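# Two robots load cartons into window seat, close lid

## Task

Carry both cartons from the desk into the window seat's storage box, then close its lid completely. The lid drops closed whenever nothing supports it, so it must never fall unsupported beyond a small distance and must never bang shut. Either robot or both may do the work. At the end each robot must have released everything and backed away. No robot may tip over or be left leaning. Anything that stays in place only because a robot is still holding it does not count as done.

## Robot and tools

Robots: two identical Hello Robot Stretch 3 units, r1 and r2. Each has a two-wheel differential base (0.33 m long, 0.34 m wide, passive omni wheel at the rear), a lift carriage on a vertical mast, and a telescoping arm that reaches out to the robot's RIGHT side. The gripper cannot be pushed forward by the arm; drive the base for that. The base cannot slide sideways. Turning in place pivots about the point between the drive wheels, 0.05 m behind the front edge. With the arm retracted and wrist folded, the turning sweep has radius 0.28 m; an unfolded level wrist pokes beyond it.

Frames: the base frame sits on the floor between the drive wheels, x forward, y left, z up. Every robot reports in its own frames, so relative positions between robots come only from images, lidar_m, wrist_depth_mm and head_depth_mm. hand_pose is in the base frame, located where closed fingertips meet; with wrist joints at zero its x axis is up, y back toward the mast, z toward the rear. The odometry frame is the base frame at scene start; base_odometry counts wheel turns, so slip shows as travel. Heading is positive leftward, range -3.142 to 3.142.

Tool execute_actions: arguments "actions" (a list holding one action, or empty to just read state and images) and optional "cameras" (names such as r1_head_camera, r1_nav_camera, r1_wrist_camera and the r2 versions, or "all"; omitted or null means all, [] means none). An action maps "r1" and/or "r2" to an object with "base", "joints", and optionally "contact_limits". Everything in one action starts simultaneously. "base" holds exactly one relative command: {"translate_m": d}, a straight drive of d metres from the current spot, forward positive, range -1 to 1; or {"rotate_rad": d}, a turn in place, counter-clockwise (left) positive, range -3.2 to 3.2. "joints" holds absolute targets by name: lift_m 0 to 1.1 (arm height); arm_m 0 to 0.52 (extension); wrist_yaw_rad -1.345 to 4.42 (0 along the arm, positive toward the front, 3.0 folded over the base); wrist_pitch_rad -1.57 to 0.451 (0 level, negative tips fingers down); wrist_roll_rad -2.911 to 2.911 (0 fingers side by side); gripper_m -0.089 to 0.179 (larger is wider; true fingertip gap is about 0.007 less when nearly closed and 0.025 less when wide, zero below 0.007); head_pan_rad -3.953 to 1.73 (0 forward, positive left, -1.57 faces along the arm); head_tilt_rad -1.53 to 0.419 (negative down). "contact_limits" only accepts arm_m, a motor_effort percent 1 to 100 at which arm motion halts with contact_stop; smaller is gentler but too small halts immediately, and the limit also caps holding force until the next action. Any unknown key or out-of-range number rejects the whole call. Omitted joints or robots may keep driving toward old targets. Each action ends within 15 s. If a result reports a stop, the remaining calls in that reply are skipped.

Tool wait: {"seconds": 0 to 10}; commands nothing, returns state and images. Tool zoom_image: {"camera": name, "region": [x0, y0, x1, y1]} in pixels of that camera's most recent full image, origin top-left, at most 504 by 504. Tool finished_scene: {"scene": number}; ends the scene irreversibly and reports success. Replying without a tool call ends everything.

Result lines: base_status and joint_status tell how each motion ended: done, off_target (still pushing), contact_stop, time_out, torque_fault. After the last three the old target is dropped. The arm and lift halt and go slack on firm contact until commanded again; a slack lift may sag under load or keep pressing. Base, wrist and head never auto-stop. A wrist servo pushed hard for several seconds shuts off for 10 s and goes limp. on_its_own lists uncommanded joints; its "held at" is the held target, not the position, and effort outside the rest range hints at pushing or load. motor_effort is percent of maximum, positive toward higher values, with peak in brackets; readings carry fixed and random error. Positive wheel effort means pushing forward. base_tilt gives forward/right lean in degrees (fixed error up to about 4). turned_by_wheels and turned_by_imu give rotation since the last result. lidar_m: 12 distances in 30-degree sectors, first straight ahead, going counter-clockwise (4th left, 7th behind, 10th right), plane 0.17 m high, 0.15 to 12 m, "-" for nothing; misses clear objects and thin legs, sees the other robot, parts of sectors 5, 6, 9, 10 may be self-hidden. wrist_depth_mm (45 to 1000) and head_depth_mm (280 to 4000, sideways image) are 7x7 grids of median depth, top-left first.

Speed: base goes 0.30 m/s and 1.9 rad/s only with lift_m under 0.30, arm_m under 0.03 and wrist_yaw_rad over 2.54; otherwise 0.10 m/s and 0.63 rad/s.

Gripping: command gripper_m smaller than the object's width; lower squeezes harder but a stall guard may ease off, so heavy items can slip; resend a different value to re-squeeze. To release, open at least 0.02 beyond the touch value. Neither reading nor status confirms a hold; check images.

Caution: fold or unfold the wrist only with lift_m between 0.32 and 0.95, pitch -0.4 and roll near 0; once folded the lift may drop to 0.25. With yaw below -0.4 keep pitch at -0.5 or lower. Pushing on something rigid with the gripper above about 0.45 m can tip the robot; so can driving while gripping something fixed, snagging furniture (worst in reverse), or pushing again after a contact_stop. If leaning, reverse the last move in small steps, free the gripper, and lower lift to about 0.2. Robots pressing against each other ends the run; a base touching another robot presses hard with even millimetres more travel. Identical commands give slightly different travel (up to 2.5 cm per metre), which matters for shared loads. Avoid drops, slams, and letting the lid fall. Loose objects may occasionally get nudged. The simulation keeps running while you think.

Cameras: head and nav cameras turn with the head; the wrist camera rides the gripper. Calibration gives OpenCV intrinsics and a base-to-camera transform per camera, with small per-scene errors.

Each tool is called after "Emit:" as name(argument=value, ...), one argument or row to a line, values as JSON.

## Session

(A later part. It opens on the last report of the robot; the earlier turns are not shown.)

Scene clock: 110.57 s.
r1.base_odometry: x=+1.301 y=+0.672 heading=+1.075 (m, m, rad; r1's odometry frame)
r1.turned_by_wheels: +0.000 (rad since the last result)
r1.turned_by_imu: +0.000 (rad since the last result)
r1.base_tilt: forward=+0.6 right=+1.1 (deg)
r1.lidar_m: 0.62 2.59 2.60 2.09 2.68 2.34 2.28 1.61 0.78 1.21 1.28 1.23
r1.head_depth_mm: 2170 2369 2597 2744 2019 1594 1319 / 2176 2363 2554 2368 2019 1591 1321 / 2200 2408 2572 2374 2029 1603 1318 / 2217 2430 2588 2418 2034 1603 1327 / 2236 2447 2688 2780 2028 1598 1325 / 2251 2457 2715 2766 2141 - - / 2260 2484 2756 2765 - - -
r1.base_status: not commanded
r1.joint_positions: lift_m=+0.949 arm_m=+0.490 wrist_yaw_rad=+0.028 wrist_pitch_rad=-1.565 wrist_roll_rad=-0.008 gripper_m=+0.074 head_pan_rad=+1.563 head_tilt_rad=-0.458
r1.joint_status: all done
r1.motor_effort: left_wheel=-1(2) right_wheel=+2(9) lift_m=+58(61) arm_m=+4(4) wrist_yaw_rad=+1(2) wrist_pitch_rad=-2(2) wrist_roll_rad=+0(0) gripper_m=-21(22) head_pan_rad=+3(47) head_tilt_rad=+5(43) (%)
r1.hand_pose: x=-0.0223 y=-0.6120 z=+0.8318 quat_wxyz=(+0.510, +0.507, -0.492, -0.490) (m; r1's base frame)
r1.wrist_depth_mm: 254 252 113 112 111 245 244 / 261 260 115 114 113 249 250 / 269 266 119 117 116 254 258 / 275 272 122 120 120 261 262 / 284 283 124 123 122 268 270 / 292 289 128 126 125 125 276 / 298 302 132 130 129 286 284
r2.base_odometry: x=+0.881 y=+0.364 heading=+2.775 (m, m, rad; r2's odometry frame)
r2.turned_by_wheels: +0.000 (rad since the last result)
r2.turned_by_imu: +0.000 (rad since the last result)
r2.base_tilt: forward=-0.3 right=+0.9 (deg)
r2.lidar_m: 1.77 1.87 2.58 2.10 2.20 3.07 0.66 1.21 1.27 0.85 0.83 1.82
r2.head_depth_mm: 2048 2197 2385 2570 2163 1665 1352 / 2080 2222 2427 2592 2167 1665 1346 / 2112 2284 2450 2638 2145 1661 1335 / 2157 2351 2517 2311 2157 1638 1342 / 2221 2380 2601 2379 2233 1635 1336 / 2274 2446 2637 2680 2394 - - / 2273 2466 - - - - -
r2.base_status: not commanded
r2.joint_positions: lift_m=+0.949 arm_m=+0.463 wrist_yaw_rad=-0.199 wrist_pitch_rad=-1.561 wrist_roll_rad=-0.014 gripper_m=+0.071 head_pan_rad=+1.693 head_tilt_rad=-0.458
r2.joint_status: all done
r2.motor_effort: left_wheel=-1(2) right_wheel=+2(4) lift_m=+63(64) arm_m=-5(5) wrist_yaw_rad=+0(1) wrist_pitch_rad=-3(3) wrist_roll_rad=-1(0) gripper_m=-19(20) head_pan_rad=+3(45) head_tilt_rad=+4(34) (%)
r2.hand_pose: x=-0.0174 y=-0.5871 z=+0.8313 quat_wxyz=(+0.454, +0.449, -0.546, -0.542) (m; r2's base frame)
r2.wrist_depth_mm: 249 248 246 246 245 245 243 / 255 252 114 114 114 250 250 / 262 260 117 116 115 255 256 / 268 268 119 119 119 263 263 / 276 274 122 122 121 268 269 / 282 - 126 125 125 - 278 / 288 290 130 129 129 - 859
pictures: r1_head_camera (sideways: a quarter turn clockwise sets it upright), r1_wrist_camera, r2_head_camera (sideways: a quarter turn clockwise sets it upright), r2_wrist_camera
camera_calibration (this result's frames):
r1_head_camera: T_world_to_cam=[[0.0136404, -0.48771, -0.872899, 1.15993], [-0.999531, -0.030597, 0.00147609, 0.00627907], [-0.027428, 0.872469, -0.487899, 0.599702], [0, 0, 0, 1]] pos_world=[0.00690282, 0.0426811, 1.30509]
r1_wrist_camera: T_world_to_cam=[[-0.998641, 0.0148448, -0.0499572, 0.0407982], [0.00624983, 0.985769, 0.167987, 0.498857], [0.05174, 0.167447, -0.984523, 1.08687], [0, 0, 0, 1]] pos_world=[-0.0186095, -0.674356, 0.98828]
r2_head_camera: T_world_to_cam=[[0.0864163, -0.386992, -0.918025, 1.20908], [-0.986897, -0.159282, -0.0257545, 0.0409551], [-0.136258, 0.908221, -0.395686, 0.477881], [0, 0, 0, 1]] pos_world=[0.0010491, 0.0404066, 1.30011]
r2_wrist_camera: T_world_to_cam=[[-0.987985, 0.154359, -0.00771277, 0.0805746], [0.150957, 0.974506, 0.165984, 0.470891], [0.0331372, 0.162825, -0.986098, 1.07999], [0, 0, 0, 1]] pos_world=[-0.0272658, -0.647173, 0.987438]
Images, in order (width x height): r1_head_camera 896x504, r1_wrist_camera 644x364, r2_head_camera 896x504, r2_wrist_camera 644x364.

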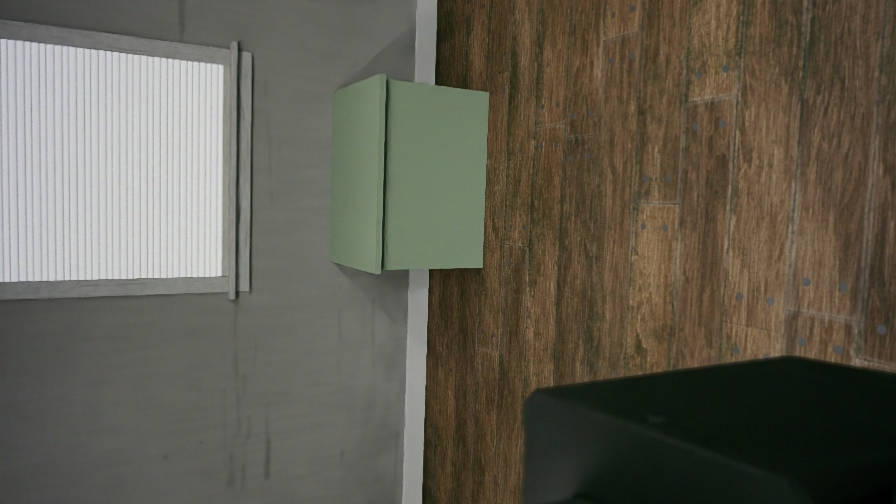

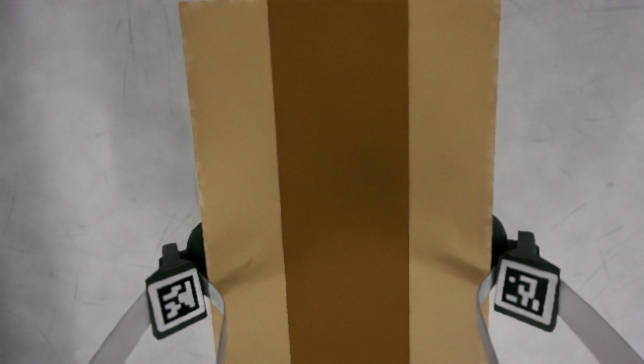

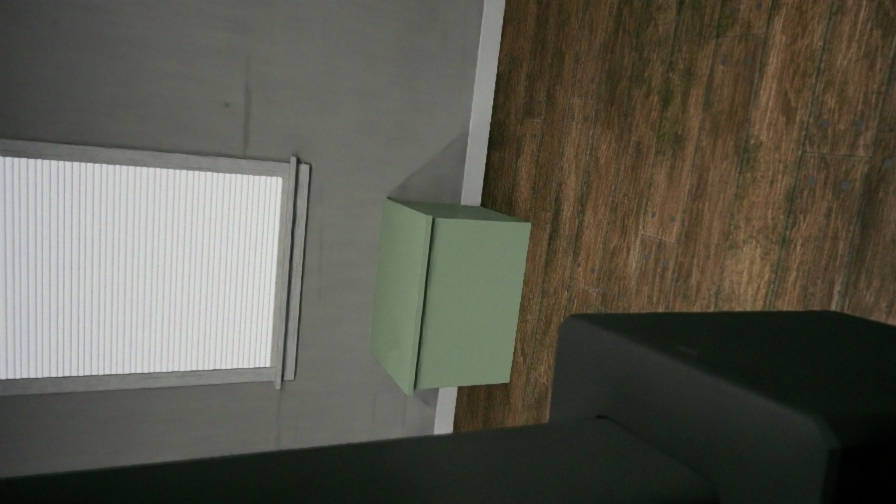

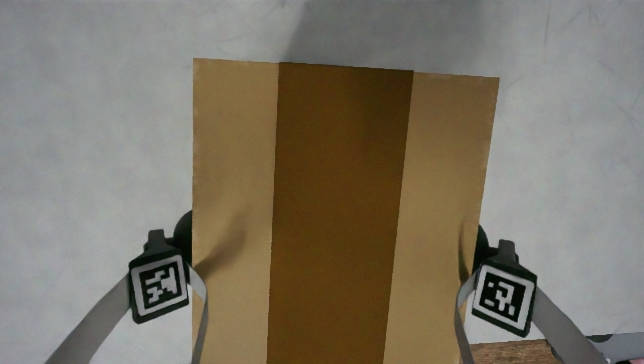

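Emit:
execute_actions(
  actions=[
    {"r1":{"base":{"rotate_rad":1.815},"joints":{"arm_m":0.15,"head_pan_rad":-1.0,"head_tilt_rad":-0.8}},"r2":{"base":{"rotate_rad":1.765},"joints":{"arm_m":0.15,"wrist_yaw_rad":0,"head_pan_rad":0,"head_tilt_rad":-0.8}}},
  ],
  cameras=[],
)

Emit:
execute_actions(
  actions=[
    {"r1":{"base":{"translate_m":1.0},"joints":{"wrist_yaw_rad":1.57,"lift_m":0.24}},"r2":{"base":{"translate_m":1.0},"joints":{"lift_m":0.66}}},
  ],
  cameras=[],
)

Emit:
execute_actions(
  actions=[
    {"r1":{"base":{"translate_m":0.75}},"r2":{"base":{"translate_m":0.64}}},
  ],
  cameras=["r1_head_camera","r2_head_camera"],
)

Scene clock: 159.17 s.
r1.base_odometry: x=+1.301 y=+0.672 heading=+2.889 (m, m, rad; r1's odometry frame)
r1.turned_by_wheels: +1.815 (rad since the last result)
r1.turned_by_imu: +1.803 (rad since the last result)
r1.base_tilt: forward=+0.6 right=+1.1 (deg)
r1.lidar_m: 2.09 2.60 2.28 2.28 1.38 0.78 1.21 1.23 0.56 0.66 2.88 2.10
r1.head_depth_mm: 2644 2693 2111 1741 1496 415 386 / 2940 2692 2107 1747 1488 1294 1087 / 3181 2730 2131 1750 1489 1295 1144 / 3019 2733 2123 1760 1497 1294 1143 / 2760 2729 2136 1761 1493 1298 1153 / 2557 2708 2153 1761 1503 1303 1146 / 2392 2590 2147 1772 1511 1302 1154
r1.base_status: done
r1.joint_positions: lift_m=+0.949 arm_m=+0.150 wrist_yaw_rad=+0.029 wrist_pitch_rad=-1.565 wrist_roll_rad=-0.008 gripper_m=+0.074 head_pan_rad=-0.993 head_tilt_rad=-0.790
r1.joint_status: all done
r1.motor_effort: left_wheel=+0(5) right_wheel=+2(11) lift_m=+58(58) arm_m=-5(4) wrist_yaw_rad=+1(1) wrist_pitch_rad=-3(2) wrist_roll_rad=+0(0) gripper_m=-19(19) head_pan_rad=-4(47) head_tilt_rad=-7(39) (%)
r1.hand_pose: x=-0.0223 y=-0.2729 z=+0.8318 quat_wxyz=(+0.511, +0.507, -0.492, -0.490) (m; r1's base frame)
r1.wrist_depth_mm: 955 950 112 111 111 933 901 / 952 944 115 114 113 925 915 / - - 119 117 116 938 963 / - - 122 120 119 981 965 / - - 124 123 123 982 - / - - 127 127 126 125 - / - - 132 130 129 - -
r2.base_odometry: x=+0.881 y=+0.364 heading=-1.744 (m, m, rad; r2's odometry frame)
r2.turned_by_wheels: +1.765 (rad since the last result)
r2.turned_by_imu: +1.785 (rad since the last result)
r2.base_tilt: forward=-0.4 right=+0.9 (deg)
r2.lidar_m: 2.11 2.91 0.68 0.67 1.45 1.24 0.83 1.42 1.77 1.78 2.04 2.53
r2.head_depth_mm: 2066 2340 2319 1842 1537 1310 1134 / 2125 2402 2328 1844 1534 1311 1137 / 2176 2186 2258 1854 1525 1306 1135 / 2257 2199 2306 1828 1528 1293 1140 / 2311 2279 2302 1826 1527 1297 1136 / 2412 2723 2280 1820 1524 1294 1136 / 2463 2789 2310 1831 1519 1293 1131
r2.base_status: done
r2.joint_positions: lift_m=+0.949 arm_m=+0.150 wrist_yaw_rad=+0.000 wrist_pitch_rad=-1.560 wrist_roll_rad=-0.014 gripper_m=+0.071 head_pan_rad=+0.007 head_tilt_rad=-0.790
r2.joint_status: all done
r2.motor_effort: left_wheel=-2(8) right_wheel=+2(10) lift_m=+64(63) arm_m=-5(6) wrist_yaw_rad=+1(2) wrist_pitch_rad=-3(3) wrist_roll_rad=+0(1) gripper_m=-20(20) head_pan_rad=-4(45) head_tilt_rad=-5(26) (%)
r2.hand_pose: x=-0.0216 y=-0.2740 z=+0.8313 quat_wxyz=(+0.506, +0.501, -0.499, -0.494) (m; r2's base frame)
r2.wrist_depth_mm: 920 884 901 896 887 878 891 / 928 928 114 114 114 924 919 / 939 950 117 116 116 942 907 / - - 120 118 118 954 954 / - - 123 121 122 - - / - - 126 125 125 - - / - - 130 129 128 - -
pictures: none
No camera images: the call's "cameras" was empty. Leave "cameras" out to get every camera's image.

Scene clock: 170.43 s.
r1.base_odometry: x=+0.333 y=+0.921 heading=+2.889 (m, m, rad; r1's odometry frame)
r1.turned_by_wheels: +0.000 (rad since the last result)
r1.turned_by_imu: +0.001 (rad since the last result)
r1.base_tilt: forward=+0.6 right=+1.0 (deg)
r1.lidar_m: 1.59 1.87 2.01 2.01 2.36 1.69 2.16 2.12 0.59 0.69 1.31 1.15
r1.head_depth_mm: 2400 2606 2116 1743 1477 1285 - / 2157 2508 2123 1745 1487 1295 1018 / 1987 2312 2119 1751 1488 1298 1145 / 1814 2114 2140 1764 1494 1302 1146 / 1694 1928 1665 1721 1498 1304 1144 / 1579 1715 1500 1661 1501 1300 1150 / 1455 1611 1433 1536 1505 1302 1153
r1.base_status: done
r1.joint_positions: lift_m=+0.240 arm_m=+0.150 wrist_yaw_rad=+1.567 wrist_pitch_rad=-1.565 wrist_roll_rad=-0.008 gripper_m=+0.074 head_pan_rad=-0.993 head_tilt_rad=-0.790
r1.joint_status: all done
r1.motor_effort: left_wheel=-1(2) right_wheel=+2(8) lift_m=+35(51) arm_m=-5(5) wrist_yaw_rad=+3(6) wrist_pitch_rad=-3(3) wrist_roll_rad=+0(0) gripper_m=-20(19) head_pan_rad=-3(4) head_tilt_rad=-7(7) (%)
r1.hand_pose: x=-0.0439 y=-0.2955 z=+0.1225 quat_wxyz=(+0.707, +0.707, -0.001, +0.003) (m; r1's base frame)
r1.wrist_depth_mm: 267 265 113 111 111 255 254 / 271 273 115 114 113 261 259 / - - 119 117 116 269 267 / - - 122 120 119 273 274 / - - 125 123 122 280 282 / - - 128 127 125 125 286 / - - 131 130 129 300 294
r2.base_odometry: x=+0.709 y=-0.621 heading=-1.744 (m, m, rad; r2's odometry frame)
r2.turned_by_wheels: +0.000 (rad since the last result)
r2.turned_by_imu: +0.005 (rad since the last result)
r2.base_tilt: forward=-0.3 right=+0.8 (deg)
r2.lidar_m: 1.12 1.28 0.36 0.48 2.57 1.87 1.83 2.36 2.02 2.02 1.81 1.56
r2.head_depth_mm: 1259 1427 1634 1803 1535 1316 1143 / 1300 1466 1595 1788 1539 1310 1140 / 1330 1519 1535 1473 1529 1293 1139 / 1373 1573 1529 1533 1527 1300 1128 / 1421 1629 1526 1614 1524 1300 1128 / 1452 1694 1878 1745 1513 1293 1134 / 1524 1755 2061 1814 1521 1289 1130
r2.base_status: done
r2.joint_positions: lift_m=+0.660 arm_m=+0.150 wrist_yaw_rad=+0.000 wrist_pitch_rad=-1.560 wrist_roll_rad=-0.014 gripper_m=+0.071 head_pan_rad=+0.007 head_tilt_rad=-0.790
r2.joint_status: all done
r2.motor_effort: left_wheel=-2(4) right_wheel=+2(6) lift_m=+21(57) arm_m=-5(5) wrist_yaw_rad=+0(0) wrist_pitch_rad=-3(3) wrist_roll_rad=+0(1) gripper_m=-20(20) head_pan_rad=-4(3) head_tilt_rad=-5(4) (%)
r2.hand_pose: x=-0.0216 y=-0.2740 z=+0.5427 quat_wxyz=(+0.506, +0.501, -0.499, -0.494) (m; r2's base frame)
r2.wrist_depth_mm: 651 649 650 641 636 636 632 / 673 660 114 113 114 654 644 / 687 675 117 115 116 662 668 / 700 696 120 119 118 684 679 / 715 703 122 122 122 705 711 / 747 - 126 125 125 - 727 / 759 748 129 128 128 759 742
pictures: none
No camera images: the call's "cameras" was empty. Leave "cameras" out to get every camera's image.

Scene clock: 179.20 s.
r1.base_odometry: x=-0.394 y=+1.109 heading=+2.889 (m, m, rad; r1's odometry frame)
r1.turned_by_wheels: +0.000 (rad since the last result)
r1.turned_by_imu: +0.001 (rad since the last result)
r1.base_tilt: forward=+0.7 right=+1.1 (deg)
r1.lidar_m: 0.88 1.03 1.79 1.79 2.12 2.87 2.41 2.85 0.66 0.84 0.51 0.54
r1.head_depth_mm: 1286 1551 1934 1234 1467 1288 - / 1137 1374 1541 1170 1391 1291 1017 / 1055 1241 1343 1141 1140 1296 1145 / 972 1108 1288 1148 1018 1253 1147 / 899 998 1196 1154 1047 1279 1143 / 840 925 1091 1183 1425 1302 1150 / 783 873 1001 1157 1362 1299 1154
r1.base_status: done
r1.joint_positions: lift_m=+0.240 arm_m=+0.150 wrist_yaw_rad=+1.567 wrist_pitch_rad=-1.565 wrist_roll_rad=-0.008 gripper_m=+0.074 head_pan_rad=-0.993 head_tilt_rad=-0.790
r1.joint_status: not commanded
r1.motor_effort: left_wheel=-1(3) right_wheel=+2(8) lift_m=+34(35) arm_m=-5(5) wrist_yaw_rad=+2(2) wrist_pitch_rad=-3(3) wrist_roll_rad=+0(0) gripper_m=-19(20) head_pan_rad=-3(3) head_tilt_rad=-7(7) (%)
r1.hand_pose: x=-0.0439 y=-0.2955 z=+0.1225 quat_wxyz=(+0.707, +0.707, -0.001, +0.003) (m; r1's base frame)
r1.wrist_depth_mm: 268 266 112 112 110 255 254 / 273 272 115 114 113 260 259 / - - 118 117 117 267 267 / - - 121 120 119 273 273 / - - 124 123 122 281 280 / - - 128 126 126 125 287 / - - 132 130 129 298 298
r2.base_odometry: x=+0.599 y=-1.252 heading=-1.744 (m, m, rad; r2's odometry frame)
r2.turned_by_wheels: +0.000 (rad since the last result)
r2.turned_by_imu: +0.003 (rad since the last result)
r2.base_tilt: forward=-0.3 right=+0.8 (deg)
r2.lidar_m: 0.50 0.57 0.43 0.87 2.98 2.42 2.48 2.53 2.18 1.91 1.09 0.50
r2.head_depth_mm: 745 840 944 1112 1313 1278 1138 / 767 866 1001 1144 1010 916 1135 / 786 896 1038 1168 1004 971 1133 / 814 928 1075 1189 998 1050 1140 / 840 962 1129 1220 1000 1136 1129 / 867 994 1177 1239 1022 1215 1133 / 891 1026 1223 1482 1064 1265 1132
r2.base_status: done
r2.joint_positions: lift_m=+0.660 arm_m=+0.150 wrist_yaw_rad=+0.000 wrist_pitch_rad=-1.560 wrist_roll_rad=-0.014 gripper_m=+0.071 head_pan_rad=+0.007 head_tilt_rad=-0.790
r2.joint_status: not commanded
r2.motor_effort: left_wheel=-2(4) right_wheel=+2(7) lift_m=+22(22) arm_m=-5(5) wrist_yaw_rad=+1(0) wrist_pitch_rad=-3(3) wrist_roll_rad=+0(0) gripper_m=-21(20) head_pan_rad=-4(4) head_tilt_rad=-5(4) (%)
r2.hand_pose: x=-0.0216 y=-0.2740 z=+0.5427 quat_wxyz=(+0.506, +0.501, -0.499, -0.494) (m; r2's base frame)
r2.wrist_depth_mm: 652 645 633 649 638 636 632 / 664 664 114 113 114 645 646 / 676 681 117 115 116 669 666 / 562 699 120 118 119 687 686 / 577 711 123 122 121 700 705 / 608 - 126 125 125 - 734 / 617 754 129 128 128 750 731
pictures: r1_head_camera (sideways: a quarter turn clockwise sets it upright), r2_head_camera (sideways: a quarter turn clockwise sets it upright)
camera_calibration (this result's frames):
r1_head_camera: T_world_to_cam=[[-0.421821, 0.614938, -0.666271, 0.893246], [0.817422, 0.57587, 0.0139857, -0.0210872], [0.392286, -0.538725, -0.745578, 0.932343], [0, 0, 0, 1]] pos_world=[0.0282824, -0.034871, 1.29057]
r2_head_camera: T_world_to_cam=[[-0.672143, -0.0434247, -0.739147, 0.980467], [-0.0513803, 0.998608, -0.0119454, 0.0172623], [0.738637, 0.0299486, -0.673438, 0.833913], [0, 0, 0, 1]] pos_world=[0.0439421, 0.000363797, 1.2865]
Images, in order (width x height): r1_head_camera 896x504, r2_head_camera 896x504.

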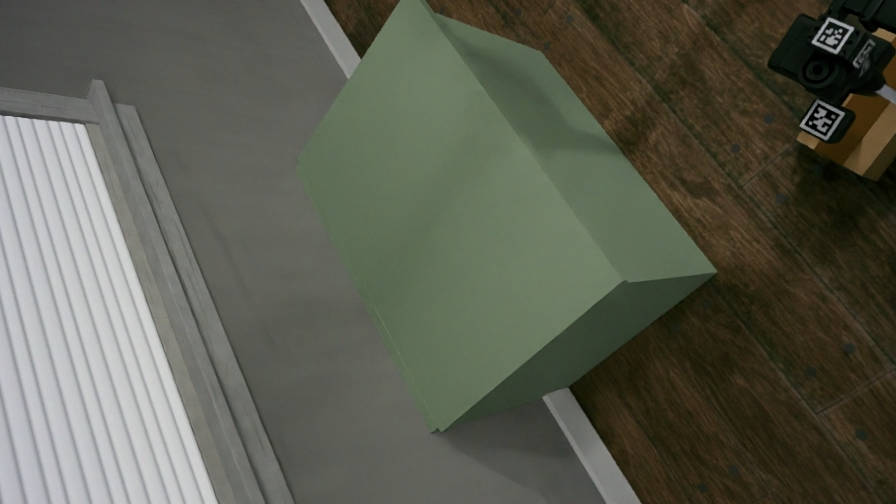

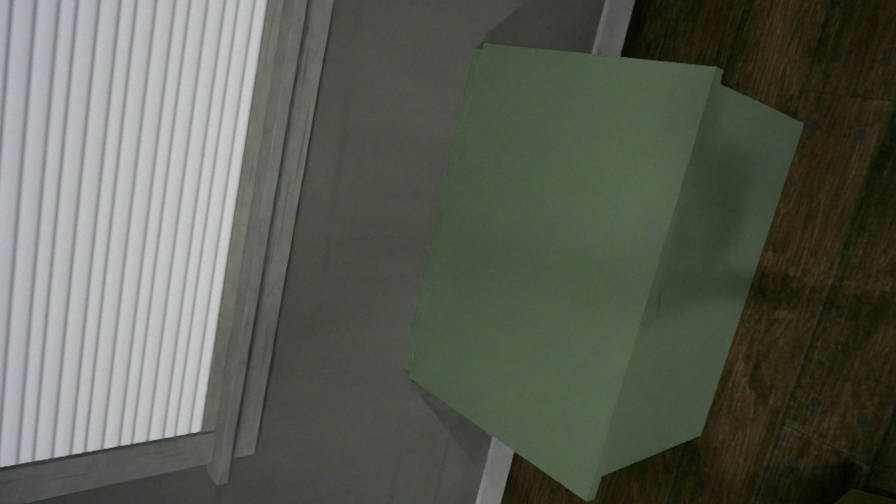

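Emit:
execute_actions(
  actions=[
    {"r1":{"base":{"translate_m":0.19},"joints":{"arm_m":0.40,"wrist_yaw_rad":1.28,"lift_m":0.215,"head_pan_rad":-1.57,"head_tilt_rad":-1.1}},"r2":{"base":{"rotate_rad":1.305},"joints":{"arm_m":0.05,"head_pan_rad":-1.57,"head_tilt_rad":-1.0}}},
  ],
  cameras=["r1_head_camera"],
)

Emit:
execute_actions(
  actions=[
    {"r1":{"joints":{"lift_m":0.202}},"r2":{"base":{"translate_m":0.06}}},
  ],
  cameras=["r1_wrist_camera"],
)

Scene clock: 204.20 s.
r1.base_odometry: x=-0.578 y=+1.156 heading=+2.889 (m, m, rad; r1's odometry frame)
r1.turned_by_wheels: +0.000 (rad since the last result)
r1.turned_by_imu: +0.000 (rad since the last result)
r1.base_tilt: forward=+0.6 right=+1.1 (deg)
r1.lidar_m: 0.69 0.82 1.46 1.74 2.05 3.02 2.60 3.40 0.83 0.48 0.40 0.66
r1.head_depth_mm: 1937 968 1351 1389 1291 1194 - / 1946 1738 1561 1411 1298 - - / 1947 1720 1562 1252 1303 - - / 1927 1134 1070 1288 1307 1222 1117 / 1634 1142 1022 955 1277 1211 1121 / 1276 1145 1026 960 1299 1217 1123 / 1089 1131 1032 979 1317 1215 1130
r1.base_status: done
r1.joint_positions: lift_m=+0.215 arm_m=+0.400 wrist_yaw_rad=+1.281 wrist_pitch_rad=-1.565 wrist_roll_rad=-0.008 gripper_m=+0.074 head_pan_rad=-1.563 head_tilt_rad=-1.086
r1.joint_status: all done
r1.motor_effort: left_wheel=-1(3) right_wheel=+2(8) lift_m=+34(35) arm_m=+4(2) wrist_yaw_rad=-1(4) wrist_pitch_rad=-2(3) wrist_roll_rad=+0(0) gripper_m=-21(20) head_pan_rad=-4(39) head_tilt_rad=-10(39) (%)
r1.hand_pose: x=-0.0430 y=-0.5383 z=+0.0975 quat_wxyz=(+0.701, +0.700, -0.101, -0.097) (m; r1's base frame)
r1.wrist_depth_mm: 221 229 113 112 111 229 231 / 247 246 115 114 113 236 236 / 255 253 119 117 116 243 241 / 261 261 122 120 119 248 247 / 271 269 124 122 123 251 254 / 279 274 127 127 126 125 258 / 286 284 132 130 129 269 270
r2.base_odometry: x=+0.599 y=-1.252 heading=-0.439 (m, m, rad; r2's odometry frame)
r2.turned_by_wheels: +1.305 (rad since the last result)
r2.turned_by_imu: +1.319 (rad since the last result)
r2.base_tilt: forward=-0.3 right=+0.9 (deg)
r2.lidar_m: 0.84 2.67 2.94 2.42 2.47 2.26 2.18 1.35 0.98 0.50 0.42 0.50
r2.head_depth_mm: 834 989 1204 1470 1393 1240 - / 834 992 1207 1469 1414 - - / 835 996 1150 1034 1052 - 620 / 838 1004 1156 1014 1068 681 616 / 842 998 1147 1013 1133 1210 1092 / 848 1007 1146 1011 1082 1147 1092 / 846 1009 1140 1010 1034 1154 1090
r2.base_status: done
r2.joint_positions: lift_m=+0.660 arm_m=+0.050 wrist_yaw_rad=+0.000 wrist_pitch_rad=-1.560 wrist_roll_rad=-0.014 gripper_m=+0.071 head_pan_rad=-1.563 head_tilt_rad=-0.988
r2.joint_status: all done
r2.motor_effort: left_wheel=-2(7) right_wheel=+3(7) lift_m=+22(22) arm_m=-6(6) wrist_yaw_rad=+1(1) wrist_pitch_rad=-3(3) wrist_roll_rad=+0(0) gripper_m=-20(20) head_pan_rad=-4(47) head_tilt_rad=-6(18) (%)
r2.hand_pose: x=-0.0216 y=-0.1740 z=+0.5427 quat_wxyz=(+0.506, +0.501, -0.499, -0.494) (m; r2's base frame)
r2.wrist_depth_mm: 320 524 644 630 649 632 645 / 661 541 114 113 114 642 649 / 684 692 117 116 116 664 660 / 699 696 119 118 118 681 673 / 715 696 123 122 122 692 695 / 739 - 126 125 125 - 726 / 752 755 130 129 128 740 734
pictures: r1_head_camera (sideways: a quarter turn clockwise sets it upright)
camera_calibration (this result's frames):
r1_head_camera: T_world_to_cam=[[-0.0244445, 0.907383, -0.419594, 0.569465], [0.998993, 0.0379624, 0.0238958, -0.0350892], [0.0376114, -0.418588, -0.907397, 1.14486], [0, 0, 0, 1]] pos_world=[0.0059145, -0.0361678, 1.27862]
Images, in order (width x height): r1_head_camera 896x504.

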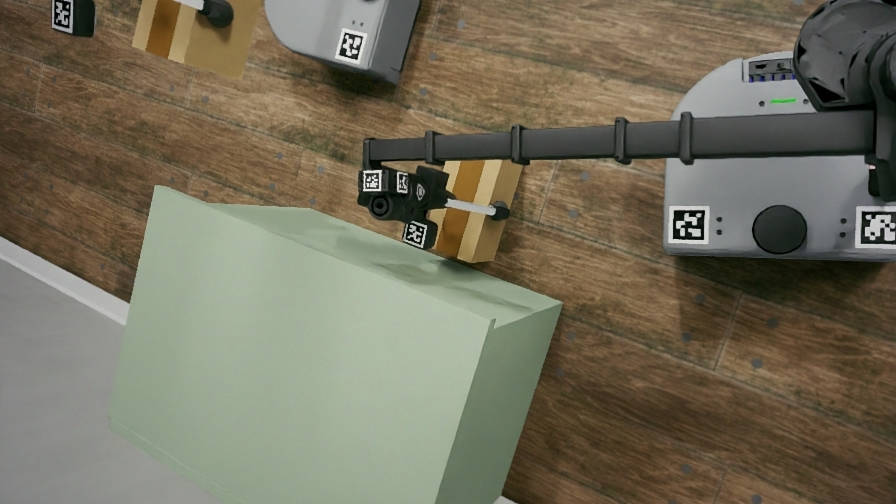

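Scene clock: 206.07 s.
r1.base_odometry: x=-0.578 y=+1.156 heading=+2.889 (m, m, rad; r1's odometry frame)
r1.turned_by_wheels: +0.000 (rad since the last result)
r1.turned_by_imu: +0.000 (rad since the last result)
r1.base_tilt: forward=+0.6 right=+1.0 (deg)
r1.lidar_m: 0.69 0.82 1.47 1.74 2.04 3.03 2.60 3.42 0.77 0.48 0.40 0.66
r1.head_depth_mm: 1943 950 1317 1360 1298 1197 - / 1940 1738 1565 1420 1302 1225 - / 1974 1713 1564 1273 1304 - - / 1930 1136 1068 1290 1302 1216 1116 / 1628 1138 1020 955 1286 1212 1122 / 1281 1145 1032 959 1302 1212 1125 / 1084 1126 1030 976 1320 1218 1129
r1.base_status: not commanded
r1.joint_positions: lift_m=+0.202 arm_m=+0.400 wrist_yaw_rad=+1.281 wrist_pitch_rad=-1.565 wrist_roll_rad=-0.008 gripper_m=+0.074 head_pan_rad=-1.563 head_tilt_rad=-1.086
r1.joint_status: all done
r1.motor_effort: left_wheel=-1(1) right_wheel=+2(1) lift_m=+35(35) arm_m=+4(5) wrist_yaw_rad=-2(1) wrist_pitch_rad=-3(3) wrist_roll_rad=+0(0) gripper_m=-19(20) head_pan_rad=-3(4) head_tilt_rad=-9(9) (%)
r1.hand_pose: x=-0.0430 y=-0.5383 z=+0.0845 quat_wxyz=(+0.701, +0.700, -0.101, -0.097) (m; r1's base frame)
r1.wrist_depth_mm: 221 228 113 111 111 217 219 / 236 234 115 114 113 222 224 / 241 242 118 117 117 228 228 / 248 246 122 120 119 234 235 / 255 255 125 123 122 238 241 / 261 261 128 127 125 125 247 / 273 269 132 130 129 254 254
r2.base_odometry: x=+0.653 y=-1.277 heading=-0.439 (m, m, rad; r2's odometry frame)
r2.turned_by_wheels: +0.000 (rad since the last result)
r2.turned_by_imu: +0.000 (rad since the last result)
r2.base_tilt: forward=-0.4 right=+0.9 (deg)
r2.lidar_m: 0.79 2.61 2.95 2.40 2.49 2.33 2.24 1.35 0.51 0.50 0.39 0.78
r2.head_depth_mm: 823 984 1198 1474 1386 1232 - / 834 991 1176 1434 1382 - - / 837 998 1139 1009 975 - 621 / 842 1000 1147 1016 1065 681 615 / 843 1000 1147 1012 1132 1200 1089 / 847 1009 1145 1011 1023 1098 1087 / 849 1011 1147 1012 1151 1167 1092
r2.base_status: done
r2.joint_positions: lift_m=+0.660 arm_m=+0.050 wrist_yaw_rad=+0.000 wrist_pitch_rad=-1.560 wrist_roll_rad=-0.014 gripper_m=+0.071 head_pan_rad=-1.563 head_tilt_rad=-0.988
r2.joint_status: not commanded
r2.motor_effort: left_wheel=-2(5) right_wheel=+2(8) lift_m=+21(22) arm_m=-5(5) wrist_yaw_rad=+1(1) wrist_pitch_rad=-3(3) wrist_roll_rad=+0(0) gripper_m=-20(20) head_pan_rad=-4(4) head_tilt_rad=-6(6) (%)
r2.hand_pose: x=-0.0216 y=-0.1740 z=+0.5427 quat_wxyz=(+0.506, +0.501, -0.499, -0.494) (m; r2's base frame)
r2.wrist_depth_mm: 265 344 646 645 644 631 629 / 643 550 114 113 114 649 651 / 666 680 117 116 116 673 662 / 685 696 120 119 118 681 690 / 716 711 123 122 122 697 689 / 740 - 126 125 125 - 718 / 756 753 130 128 128 744 728
pictures: r1_wrist_camera
camera_calibration (this result's frames):
r1_wrist_camera: T_world_to_cam=[[-0.325662, -0.944165, -0.0499697, -0.505665], [-0.934661, 0.313508, 0.167695, 0.149562], [-0.142666, 0.101317, -0.984572, 0.295942], [0, 0, 0, 1]] pos_world=[0.0173346, -0.554304, 0.241027]
Images, in order (width x height): r1_wrist_camera 644x364.

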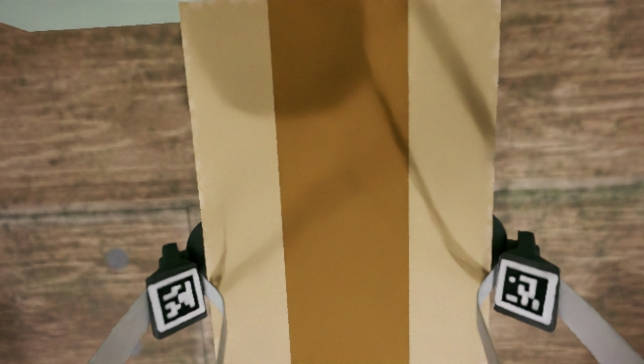

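Emit:
execute_actions(
  actions=[
    {"r1":{"joints":{"lift_m":0.199,"gripper_m":0.15}}},
  ],
  cameras=[],
)

Emit:
execute_actions(
  actions=[
    {"r1":{"joints":{"lift_m":0.28}}},
  ],
  cameras=[],
)

Emit:
execute_actions(
  actions=[
    {"r1":{"base":{"rotate_rad":-0.29},"joints":{"arm_m":0.26,"wrist_yaw_rad":3.14,"gripper_m":0.0}}},
  ],
  cameras=[],
)

Emit:
execute_actions(
  actions=[
    {"r1":{"base":{"translate_m":0.1},"joints":{"arm_m":0.085,"wrist_pitch_rad":0,"lift_m":0.24}}},
  ],
  cameras=["r1_head_camera"],
)

Scene clock: 218.17 s.
r1.base_odometry: x=-0.578 y=+1.156 heading=+2.889 (m, m, rad; r1's odometry frame)
r1.turned_by_wheels: +0.000 (rad since the last result)
r1.turned_by_imu: +0.000 (rad since the last result)
r1.base_tilt: forward=+0.7 right=+1.0 (deg)
r1.lidar_m: 0.69 0.82 1.47 1.74 2.04 3.03 2.60 3.42 0.77 0.48 0.40 0.66
r1.head_depth_mm: 1941 950 1323 1355 1292 1196 - / 1949 1736 1550 1418 1300 1221 - / 1962 1707 1563 1266 1302 - - / 1939 1136 1063 1291 1303 1217 1120 / 1629 1135 1024 955 1282 1204 1121 / 1277 1141 1025 961 1300 1211 1122 / 1089 1129 1032 980 1316 1217 1124
r1.base_status: not commanded
r1.joint_positions: lift_m=+0.199 arm_m=+0.400 wrist_yaw_rad=+1.281 wrist_pitch_rad=-1.566 wrist_roll_rad=-0.008 gripper_m=+0.150 head_pan_rad=-1.563 head_tilt_rad=-1.086
r1.joint_status: all done
r1.motor_effort: left_wheel=-1(0) right_wheel=+2(2) lift_m=+28(33) arm_m=+4(5) wrist_yaw_rad=+0(2) wrist_pitch_rad=-2(2) wrist_roll_rad=+0(0) gripper_m=+1(80) head_pan_rad=-4(3) head_tilt_rad=-9(10) (%)
r1.hand_pose: x=-0.0433 y=-0.5382 z=+0.0818 quat_wxyz=(+0.701, +0.700, -0.101, -0.098) (m; r1's base frame)
r1.wrist_depth_mm: 221 225 111 110 109 215 216 / 234 230 114 113 112 221 222 / 239 237 117 116 115 227 226 / 245 244 120 119 118 232 233 / 251 250 124 122 121 122 239 / 260 256 128 125 124 125 245 / 267 263 131 129 128 251 253
r2.base_odometry: x=+0.653 y=-1.277 heading=-0.439 (m, m, rad; r2's odometry frame)
r2.turned_by_wheels: +0.000 (rad since the last result)
r2.turned_by_imu: +0.000 (rad since the last result)
r2.base_tilt: forward=-0.4 right=+0.9 (deg)
r2.lidar_m: 0.79 2.61 2.95 2.41 2.49 2.33 2.24 1.35 0.52 0.50 0.39 0.78
r2.head_depth_mm: 818 986 1203 1474 1387 1231 - / 832 989 1181 1428 1378 - - / 833 992 1142 1014 973 - 622 / 839 998 1149 1013 1066 681 616 / 842 1008 1149 1015 1133 1190 1092 / 844 1007 1155 1009 1022 1100 1093 / 852 1014 1150 1009 1156 1172 1095
r2.base_status: not commanded
r2.joint_positions: lift_m=+0.660 arm_m=+0.050 wrist_yaw_rad=+0.000 wrist_pitch_rad=-1.560 wrist_roll_rad=-0.014 gripper_m=+0.071 head_pan_rad=-1.563 head_tilt_rad=-0.988
r2.joint_status: not commanded
r2.motor_effort: left_wheel=-2(2) right_wheel=+1(2) lift_m=+21(21) arm_m=-5(5) wrist_yaw_rad=+1(1) wrist_pitch_rad=-3(3) wrist_roll_rad=+0(0) gripper_m=-21(20) head_pan_rad=-4(4) head_tilt_rad=-6(6) (%)
r2.hand_pose: x=-0.0216 y=-0.1740 z=+0.5427 quat_wxyz=(+0.506, +0.501, -0.499, -0.494) (m; r2's base frame)
r2.wrist_depth_mm: 271 345 636 643 639 637 640 / 646 557 115 113 114 655 648 / 679 687 117 116 116 674 661 / 683 696 120 118 118 682 686 / 713 714 123 122 122 707 708 / 742 - 126 125 125 - 716 / 759 753 129 128 128 745 737
pictures: none
No camera images: the call's "cameras" was empty. Leave "cameras" out to get every camera's image.

Scene clock: 219.73 s.
r1.base_odometry: x=-0.578 y=+1.156 heading=+2.889 (m, m, rad; r1's odometry frame)
r1.turned_by_wheels: +0.000 (rad since the last result)
r1.turned_by_imu: +0.000 (rad since the last result)
r1.base_tilt: forward=+0.6 right=+1.0 (deg)
r1.lidar_m: 0.69 0.82 1.47 1.74 2.05 3.03 2.60 3.41 0.77 0.48 0.40 0.66
r1.head_depth_mm: 1945 949 1319 1363 1295 1197 - / 1953 1731 1557 1407 1296 - - / 1964 1707 1591 1287 1307 - - / 1937 1134 1067 1293 1304 1220 1118 / 1636 1142 1023 952 1283 1209 1121 / 1276 1143 1028 959 1299 1211 1123 / 1089 1131 1032 978 1319 1217 1126
r1.base_status: not commanded
r1.joint_positions: lift_m=+0.280 arm_m=+0.400 wrist_yaw_rad=+1.281 wrist_pitch_rad=-1.566 wrist_roll_rad=-0.008 gripper_m=+0.150 head_pan_rad=-1.563 head_tilt_rad=-1.086
r1.joint_status: all done
r1.motor_effort: left_wheel=-1(1) right_wheel=+1(2) lift_m=+53(55) arm_m=+4(4) wrist_yaw_rad=-1(2) wrist_pitch_rad=-2(2) wrist_roll_rad=+0(0) gripper_m=+0(1) head_pan_rad=-3(3) head_tilt_rad=-9(9) (%)
r1.hand_pose: x=-0.0433 y=-0.5382 z=+0.1620 quat_wxyz=(+0.701, +0.700, -0.101, -0.098) (m; r1's base frame)
r1.wrist_depth_mm: 223 230 240 249 242 281 287 / 312 307 307 190 190 297 296 / 322 320 310 195 194 304 303 / 329 324 320 200 200 311 316 / 340 337 329 206 206 324 320 / 350 345 338 213 212 334 325 / 357 357 348 218 217 340 340
r2.base_odometry: x=+0.653 y=-1.277 heading=-0.439 (m, m, rad; r2's odometry frame)
r2.turned_by_wheels: +0.000 (rad since the last result)
r2.turned_by_imu: +0.000 (rad since the last result)
r2.base_tilt: forward=-0.3 right=+0.9 (deg)
r2.lidar_m: 0.80 2.61 2.94 2.40 2.49 2.34 2.24 1.35 0.51 0.50 0.38 0.47
r2.head_depth_mm: 819 983 1197 1471 1383 1236 - / 832 990 1173 1430 1383 - - / 834 996 1143 1015 970 - 621 / 841 994 1145 1016 1067 680 617 / 844 1002 1149 1013 1139 1191 1093 / 843 1006 1150 1015 936 1129 1093 / 846 1012 1145 1010 1040 1187 1089
r2.base_status: not commanded
r2.joint_positions: lift_m=+0.660 arm_m=+0.050 wrist_yaw_rad=+0.000 wrist_pitch_rad=-1.560 wrist_roll_rad=-0.014 gripper_m=+0.071 head_pan_rad=-1.563 head_tilt_rad=-0.988
r2.joint_status: not commanded
r2.motor_effort: left_wheel=-2(2) right_wheel=+2(1) lift_m=+21(22) arm_m=-5(5) wrist_yaw_rad=+0(0) wrist_pitch_rad=-3(3) wrist_roll_rad=+0(0) gripper_m=-20(20) head_pan_rad=-4(3) head_tilt_rad=-6(6) (%)
r2.hand_pose: x=-0.0216 y=-0.1740 z=+0.5427 quat_wxyz=(+0.506, +0.501, -0.499, -0.494) (m; r2's base frame)
r2.wrist_depth_mm: 305 432 630 636 634 627 629 / 660 654 114 113 114 645 650 / 668 687 117 116 116 663 669 / 696 697 120 119 118 681 688 / 715 701 123 122 122 703 700 / 735 - 126 125 125 - 725 / 756 746 130 128 128 742 746
pictures: none
No camera images: the call's "cameras" was empty. Leave "cameras" out to get every camera's image.

Scene clock: 222.03 s.
r1.base_odometry: x=-0.578 y=+1.156 heading=+2.599 (m, m, rad; r1's odometry frame)
r1.turned_by_wheels: -0.290 (rad since the last result)
r1.turned_by_imu: -0.287 (rad since the last result)
r1.base_tilt: forward=+0.5 right=+1.1 (deg)
r1.lidar_m: 0.69 0.72 0.98 1.74 1.81 2.48 2.60 3.00 0.77 0.80 0.40 0.44
r1.head_depth_mm: 1943 1724 1338 1393 1290 1194 - / 1873 1678 1362 1393 1300 - - / 820 959 1404 1442 1305 - - / 1961 1720 1560 1375 1307 1218 1116 / 1979 1762 1526 1300 1309 1206 1123 / 1985 1145 1029 960 1185 1211 1125 / 1831 1146 1036 937 1211 1218 1128
r1.base_status: done
r1.joint_positions: lift_m=+0.280 arm_m=+0.260 wrist_yaw_rad=+3.137 wrist_pitch_rad=-1.566 wrist_roll_rad=-0.008 gripper_m=+0.000 head_pan_rad=-1.563 head_tilt_rad=-1.086
r1.joint_status: all done
r1.motor_effort: left_wheel=+1(6) right_wheel=-1(8) lift_m=+53(53) arm_m=-5(2) wrist_yaw_rad=+3(4) wrist_pitch_rad=-2(1) wrist_roll_rad=+0(0) gripper_m=-2(82) head_pan_rad=-4(3) head_tilt_rad=-9(9) (%)
r1.hand_pose: x=-0.0213 y=-0.4282 z=+0.1620 quat_wxyz=(+0.498, +0.500, +0.499, +0.502) (m; r1's base frame)
r1.wrist_depth_mm: 304 303 299 297 293 293 287 / 314 312 308 306 304 299 298 / 321 318 316 315 309 304 306 / 329 331 325 322 315 316 310 / 336 337 338 328 320 306 300 / 351 348 343 - 228 212 208 / 360 357 356 346 218 213 211
r2.base_odometry: x=+0.653 y=-1.277 heading=-0.439 (m, m, rad; r2's odometry frame)
r2.turned_by_wheels: +0.000 (rad since the last result)
r2.turned_by_imu: +0.000 (rad since the last result)
r2.base_tilt: forward=-0.4 right=+0.8 (deg)
r2.lidar_m: 0.79 2.61 2.95 2.41 2.49 2.33 2.24 1.35 0.51 0.49 0.51 0.39
r2.head_depth_mm: 820 984 1202 1471 1384 1230 - / 833 992 1176 1432 1389 - - / 837 996 1139 1012 975 - 622 / 838 999 1150 1015 1070 680 615 / 844 1006 1145 1013 1141 1199 1085 / 845 1013 1151 1011 1143 1137 1091 / 850 1011 1142 1009 1155 1172 1089
r2.base_status: not commanded
r2.joint_positions: lift_m=+0.660 arm_m=+0.050 wrist_yaw_rad=+0.000 wrist_pitch_rad=-1.560 wrist_roll_rad=-0.014 gripper_m=+0.071 head_pan_rad=-1.563 head_tilt_rad=-0.988
r2.joint_status: not commanded
r2.motor_effort: left_wheel=-2(2) right_wheel=+2(2) lift_m=+22(22) arm_m=-5(5) wrist_yaw_rad=+1(1) wrist_pitch_rad=-3(4) wrist_roll_rad=+0(0) gripper_m=-21(20) head_pan_rad=-4(3) head_tilt_rad=-5(6) (%)
r2.hand_pose: x=-0.0216 y=-0.1740 z=+0.5427 quat_wxyz=(+0.506, +0.501, -0.499, -0.494) (m; r2's base frame)
r2.wrist_depth_mm: 652 647 638 645 643 631 639 / 681 649 114 114 114 655 652 / 442 684 116 116 116 678 671 / 691 695 120 119 118 681 687 / 712 710 123 122 122 697 702 / 729 - 126 125 125 - 719 / 742 757 130 128 129 756 729
pictures: none
No camera images: the call's "cameras" was empty. Leave "cameras" out to get every camera's image.

Scene clock: 224.57 s.
r1.base_odometry: x=-0.663 y=+1.208 heading=+2.599 (m, m, rad; r1's odometry frame)
r1.turned_by_wheels: +0.000 (rad since the last result)
r1.turned_by_imu: +0.000 (rad since the last result)
r1.base_tilt: forward=+0.6 right=+1.0 (deg)
r1.lidar_m: 0.60 0.62 0.85 1.74 1.80 2.48 2.70 3.09 0.81 0.60 0.35 0.44
r1.head_depth_mm: 1841 1677 1351 1392 1297 1191 - / 831 951 1368 1400 1307 - - / 1959 1712 1569 1402 1332 - - / 1973 1743 1567 1293 1310 1212 1121 / 1974 1142 1039 956 1263 1205 1122 / 1948 1147 1024 931 1192 1213 1124 / 1574 1153 1032 936 1211 1216 1126
r1.base_status: done
r1.joint_positions: lift_m=+0.240 arm_m=+0.085 wrist_yaw_rad=+3.137 wrist_pitch_rad=-0.026 wrist_roll_rad=-0.008 gripper_m=+0.000 head_pan_rad=-1.563 head_tilt_rad=-1.086
r1.joint_status: all done
r1.motor_effort: left_wheel=+2(6) right_wheel=-2(4) lift_m=+29(43) arm_m=-5(3) wrist_yaw_rad=+1(3) wrist_pitch_rad=+12(12) wrist_roll_rad=+0(0) gripper_m=-2(2) head_pan_rad=-3(3) head_tilt_rad=-9(9) (%)
r1.hand_pose: x=-0.0202 y=+0.0251 z=+0.3482 quat_wxyz=(+0.011, +0.704, +0.008, +0.710) (m; r1's base frame)
r1.wrist_depth_mm: - - - - - - 749 / - - - - - - 737 / - - - - - - 760 / - - - - - - 770 / - - - - - - 775 / 927 883 852 - 832 773 716 / 684 657 645 619 602 602 600
r2.base_odometry: x=+0.653 y=-1.277 heading=-0.439 (m, m, rad; r2's odometry frame)
r2.turned_by_wheels: +0.000 (rad since the last result)
r2.turned_by_imu: +0.000 (rad since the last result)
r2.base_tilt: forward=-0.3 right=+0.9 (deg)
r2.lidar_m: 0.94 2.61 2.94 2.40 2.49 2.33 2.24 1.35 0.52 0.49 0.51 0.81
r2.head_depth_mm: 818 985 1205 1484 1387 1234 - / 830 989 1172 1432 1388 - - / 838 995 1137 1010 974 - 620 / 842 1002 1145 1015 1063 682 614 / 848 1003 1145 1017 1136 1193 1092 / 846 1005 1149 1008 1144 1131 1093 / 849 1011 1147 1011 1156 1207 1090
r2.base_status: not commanded
r2.joint_positions: lift_m=+0.660 arm_m=+0.050 wrist_yaw_rad=+0.000 wrist_pitch_rad=-1.560 wrist_roll_rad=-0.014 gripper_m=+0.071 head_pan_rad=-1.563 head_tilt_rad=-0.988
r2.joint_status: not commanded
r2.motor_effort: left_wheel=-2(2) right_wheel=+2(2) lift_m=+21(22) arm_m=-5(5) wrist_yaw_rad=+1(1) wrist_pitch_rad=-3(3) wrist_roll_rad=-1(0) gripper_m=-19(20) head_pan_rad=-4(4) head_tilt_rad=-6(6) (%)
r2.hand_pose: x=-0.0216 y=-0.1740 z=+0.5427 quat_wxyz=(+0.506, +0.501, -0.499, -0.494) (m; r2's base frame)
r2.wrist_depth_mm: 642 646 634 637 642 632 636 / 667 651 114 113 114 640 651 / 675 675 117 116 115 663 670 / 703 693 120 119 118 687 683 / 723 719 123 122 122 699 699 / 737 - 126 125 125 - 707 / 750 763 130 128 128 755 748
pictures: r1_head_camera (sideways: a quarter turn clockwise sets it upright)
camera_calibration (this result's frames):
r1_head_camera: T_world_to_cam=[[-0.0243752, 0.907477, -0.419395, 0.569205], [0.998996, 0.0378801, 0.0239024, -0.0350979], [0.0375776, -0.418391, -0.907489, 1.14498], [0, 0, 0, 1]] pos_world=[0.00591167, -0.0361627, 1.27861]
Images, in order (width x height): r1_head_camera 896x504.

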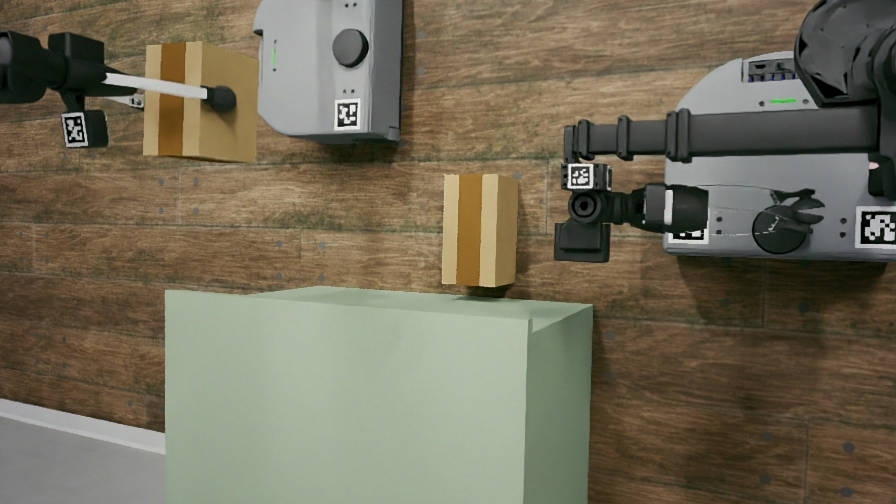

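Emit:
execute_actions(
  actions=[
    {"r1":{"base":{"translate_m":0.13},"joints":{"lift_m":0.252}}},
  ],
  cameras=[],
)

Emit:
execute_actions(
  actions=[
    {"r1":{"joints":{"arm_m":0.15},"contact_limits":{"arm_m":10}}},
  ],
  cameras=["r1_head_camera"],
)

Emit:
zoom_image(
  camera="r1_head_camera",
  region=[470,150,650,320],
)

Scene clock: 233.97 s.
r1.base_odometry: x=-0.775 y=+1.275 heading=+2.599 (m, m, rad; r1's odometry frame)
r1.turned_by_wheels: +0.000 (rad since the last result)
r1.turned_by_imu: +0.000 (rad since the last result)
r1.base_tilt: forward=+0.6 right=+1.0 (deg)
r1.lidar_m: 0.47 0.48 0.66 1.74 1.80 2.48 2.83 3.19 0.86 0.31 0.32 0.44
r1.head_depth_mm: 1942 952 1353 1395 1296 1195 - / 1956 1728 1553 1395 1308 - - / 1971 1737 1557 1285 1331 - - / 1980 1133 1020 926 1156 1217 1119 / 1981 1137 1023 931 1171 1212 1120 / 1729 1145 1027 934 1190 1217 1124 / 1226 1134 1031 939 1145 1189 1124
r1.base_status: done
r1.joint_positions: lift_m=+0.252 arm_m=+0.085 wrist_yaw_rad=+3.138 wrist_pitch_rad=-0.026 wrist_roll_rad=-0.008 gripper_m=+0.000 head_pan_rad=-1.563 head_tilt_rad=-1.086
r1.joint_status: all done
r1.motor_effort: left_wheel=+1(4) right_wheel=-1(4) lift_m=+52(56) arm_m=-5(5) wrist_yaw_rad=+2(2) wrist_pitch_rad=+12(12) wrist_roll_rad=+0(0) gripper_m=-1(3) head_pan_rad=-4(3) head_tilt_rad=-9(9) (%)
r1.hand_pose: x=-0.0203 y=+0.0252 z=+0.3597 quat_wxyz=(+0.011, +0.704, +0.008, +0.710) (m; r1's base frame)
r1.wrist_depth_mm: - - - - - 877 582 / - - - - - 887 593 / - - - - - 892 600 / - - - - - 931 598 / - - - - - 922 605 / 946 937 863 - 904 795 607 / 706 668 666 634 620 618 574
r2.base_odometry: x=+0.653 y=-1.277 heading=-0.439 (m, m, rad; r2's odometry frame)
r2.turned_by_wheels: +0.000 (rad since the last result)
r2.turned_by_imu: +0.000 (rad since the last result)
r2.base_tilt: forward=-0.4 right=+0.9 (deg)
r2.lidar_m: 2.52 2.62 2.95 2.40 2.50 2.33 2.24 1.35 0.51 0.50 0.51 0.88
r2.head_depth_mm: 820 985 1198 1474 1380 1232 - / 830 988 1171 1433 1383 - - / 834 995 1142 1013 971 - 622 / 838 997 1149 1017 1064 679 615 / 843 1001 1150 1012 1139 1191 1090 / 845 1005 1149 1011 1147 1129 1083 / 849 1011 1147 1012 1160 1209 1090
r2.base_status: not commanded
r2.joint_positions: lift_m=+0.660 arm_m=+0.050 wrist_yaw_rad=+0.000 wrist_pitch_rad=-1.560 wrist_roll_rad=-0.014 gripper_m=+0.071 head_pan_rad=-1.563 head_tilt_rad=-0.988
r2.joint_status: not commanded
r2.motor_effort: left_wheel=-2(2) right_wheel=+2(2) lift_m=+22(22) arm_m=-5(5) wrist_yaw_rad=+0(0) wrist_pitch_rad=-3(3) wrist_roll_rad=-1(1) gripper_m=-20(20) head_pan_rad=-5(4) head_tilt_rad=-6(6) (%)
r2.hand_pose: x=-0.0216 y=-0.1740 z=+0.5427 quat_wxyz=(+0.506, +0.501, -0.499, -0.494) (m; r2's base frame)
r2.wrist_depth_mm: 645 636 638 635 644 637 632 / 657 653 115 113 114 653 651 / 691 675 117 116 116 668 665 / 703 701 119 119 118 677 688 / 717 716 122 122 122 706 707 / 746 - 126 125 125 - 712 / 755 752 129 128 128 737 726
pictures: none
No camera images: the call's "cameras" was empty. Leave "cameras" out to get every camera's image.

Scene clock: 235.07 s.
r1.base_odometry: x=-0.775 y=+1.275 heading=+2.599 (m, m, rad; r1's odometry frame)
r1.turned_by_wheels: +0.000 (rad since the last result)
r1.turned_by_imu: +0.000 (rad since the last result)
r1.base_tilt: forward=+0.5 right=+1.0 (deg)
r1.lidar_m: 0.47 0.48 0.66 1.74 1.80 2.47 2.82 3.18 0.86 0.31 0.32 0.45
r1.head_depth_mm: 1937 954 1353 1398 1295 1195 - / 1943 1729 1563 1399 1302 - - / 1966 1746 1565 1285 1338 - - / 1960 1132 1020 927 1258 1206 1118 / 1970 1138 1026 929 1174 1208 1121 / 1729 1146 1030 938 1195 1214 1123 / 1220 1128 1032 940 1148 1190 1127
r1.base_status: not commanded
r1.joint_positions: lift_m=+0.252 arm_m=+0.115 wrist_yaw_rad=+3.151 wrist_pitch_rad=-0.025 wrist_roll_rad=-0.007 gripper_m=+0.000 head_pan_rad=-1.563 head_tilt_rad=-1.087
r1.joint_status: arm_m contact_stop (moved +0.030 of +0.065)
r1.on_its_own: arm_m is slack since a contact_stop, until your next command for it (your +0.150 is given up)
r1.motor_effort: left_wheel=+1(2) right_wheel=+2(4) lift_m=+52(53) arm_m=+0(13) wrist_yaw_rad=-9(11) wrist_pitch_rad=+12(12) wrist_roll_rad=+0(0) gripper_m=-2(3) head_pan_rad=-3(4) head_tilt_rad=-9(9) (%)
r1.contact_limits: arm_m 10 (drawing in: default 22, maximum 36; extending or still: default 29, maximum 48)
r1.hand_pose: x=-0.0237 y=-0.0045 z=+0.3597 quat_wxyz=(+0.006, +0.704, +0.013, +0.710) (m; r1's base frame)
r1.wrist_depth_mm: - - - - - 923 600 / - - - - - 909 619 / - - - - - 934 602 / - - - - - 954 623 / - - - - - 942 629 / 926 900 887 - 872 805 619 / 690 681 656 642 633 619 577
r2.base_odometry: x=+0.653 y=-1.277 heading=-0.439 (m, m, rad; r2's odometry frame)
r2.turned_by_wheels: +0.000 (rad since the last result)
r2.turned_by_imu: +0.000 (rad since the last result)
r2.base_tilt: forward=-0.4 right=+0.8 (deg)
r2.lidar_m: 2.53 2.62 2.94 2.41 2.49 2.33 2.24 1.35 0.51 0.49 0.51 0.88
r2.head_depth_mm: 821 984 1206 1480 1386 1231 - / 833 990 1177 1428 1382 - - / 833 991 1142 1013 977 - 620 / 842 999 1150 1013 1065 681 618 / 842 1005 1150 1010 1131 1203 1085 / 845 1010 1147 1012 1145 1132 1091 / 847 1008 1145 1008 1159 1211 1089
r2.base_status: not commanded
r2.joint_positions: lift_m=+0.660 arm_m=+0.050 wrist_yaw_rad=+0.000 wrist_pitch_rad=-1.560 wrist_roll_rad=-0.014 gripper_m=+0.071 head_pan_rad=-1.563 head_tilt_rad=-0.988
r2.joint_status: not commanded
r2.motor_effort: left_wheel=-2(2) right_wheel=+2(2) lift_m=+22(22) arm_m=-5(5) wrist_yaw_rad=+1(1) wrist_pitch_rad=-3(3) wrist_roll_rad=+0(0) gripper_m=-20(20) head_pan_rad=-3(4) head_tilt_rad=-5(6) (%)
r2.hand_pose: x=-0.0216 y=-0.1740 z=+0.5427 quat_wxyz=(+0.506, +0.501, -0.499, -0.494) (m; r2's base frame)
r2.wrist_depth_mm: 647 641 646 649 642 645 637 / 666 652 114 113 114 650 661 / 683 673 117 116 116 668 659 / 692 702 120 119 118 684 690 / 714 716 123 122 121 699 697 / 737 - 125 125 125 - 718 / 748 756 130 128 129 756 737
pictures: r1_head_camera (sideways: a quarter turn clockwise sets it upright)
camera_calibration (this result's frames):
r1_head_camera: T_world_to_cam=[[-0.0243325, 0.907653, -0.419015, 0.568709], [0.998998, 0.0378216, 0.0239152, -0.0351144], [0.0375545, -0.418013, -0.907664, 1.1452], [0, 0, 0, 1]] pos_world=[0.00590984, -0.0361529, 1.2786]
Images, in order (width x height): r1_head_camera 896x504.

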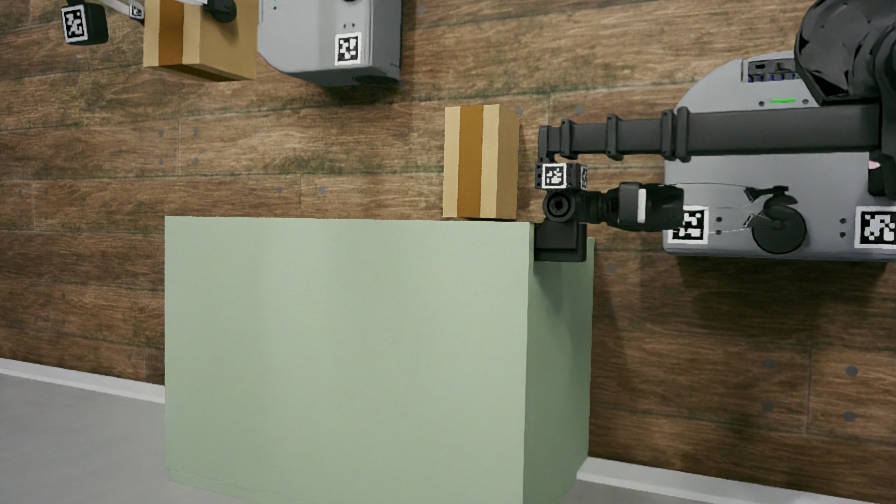

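Region (470, 150, 650, 320) of r1_head_camera's 896x504 image, scaled by 2.800, with more detail than that image has.

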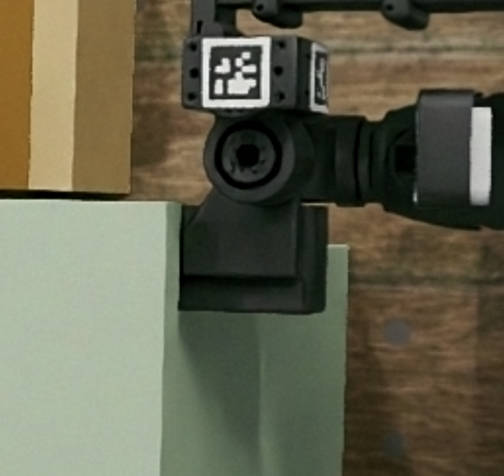

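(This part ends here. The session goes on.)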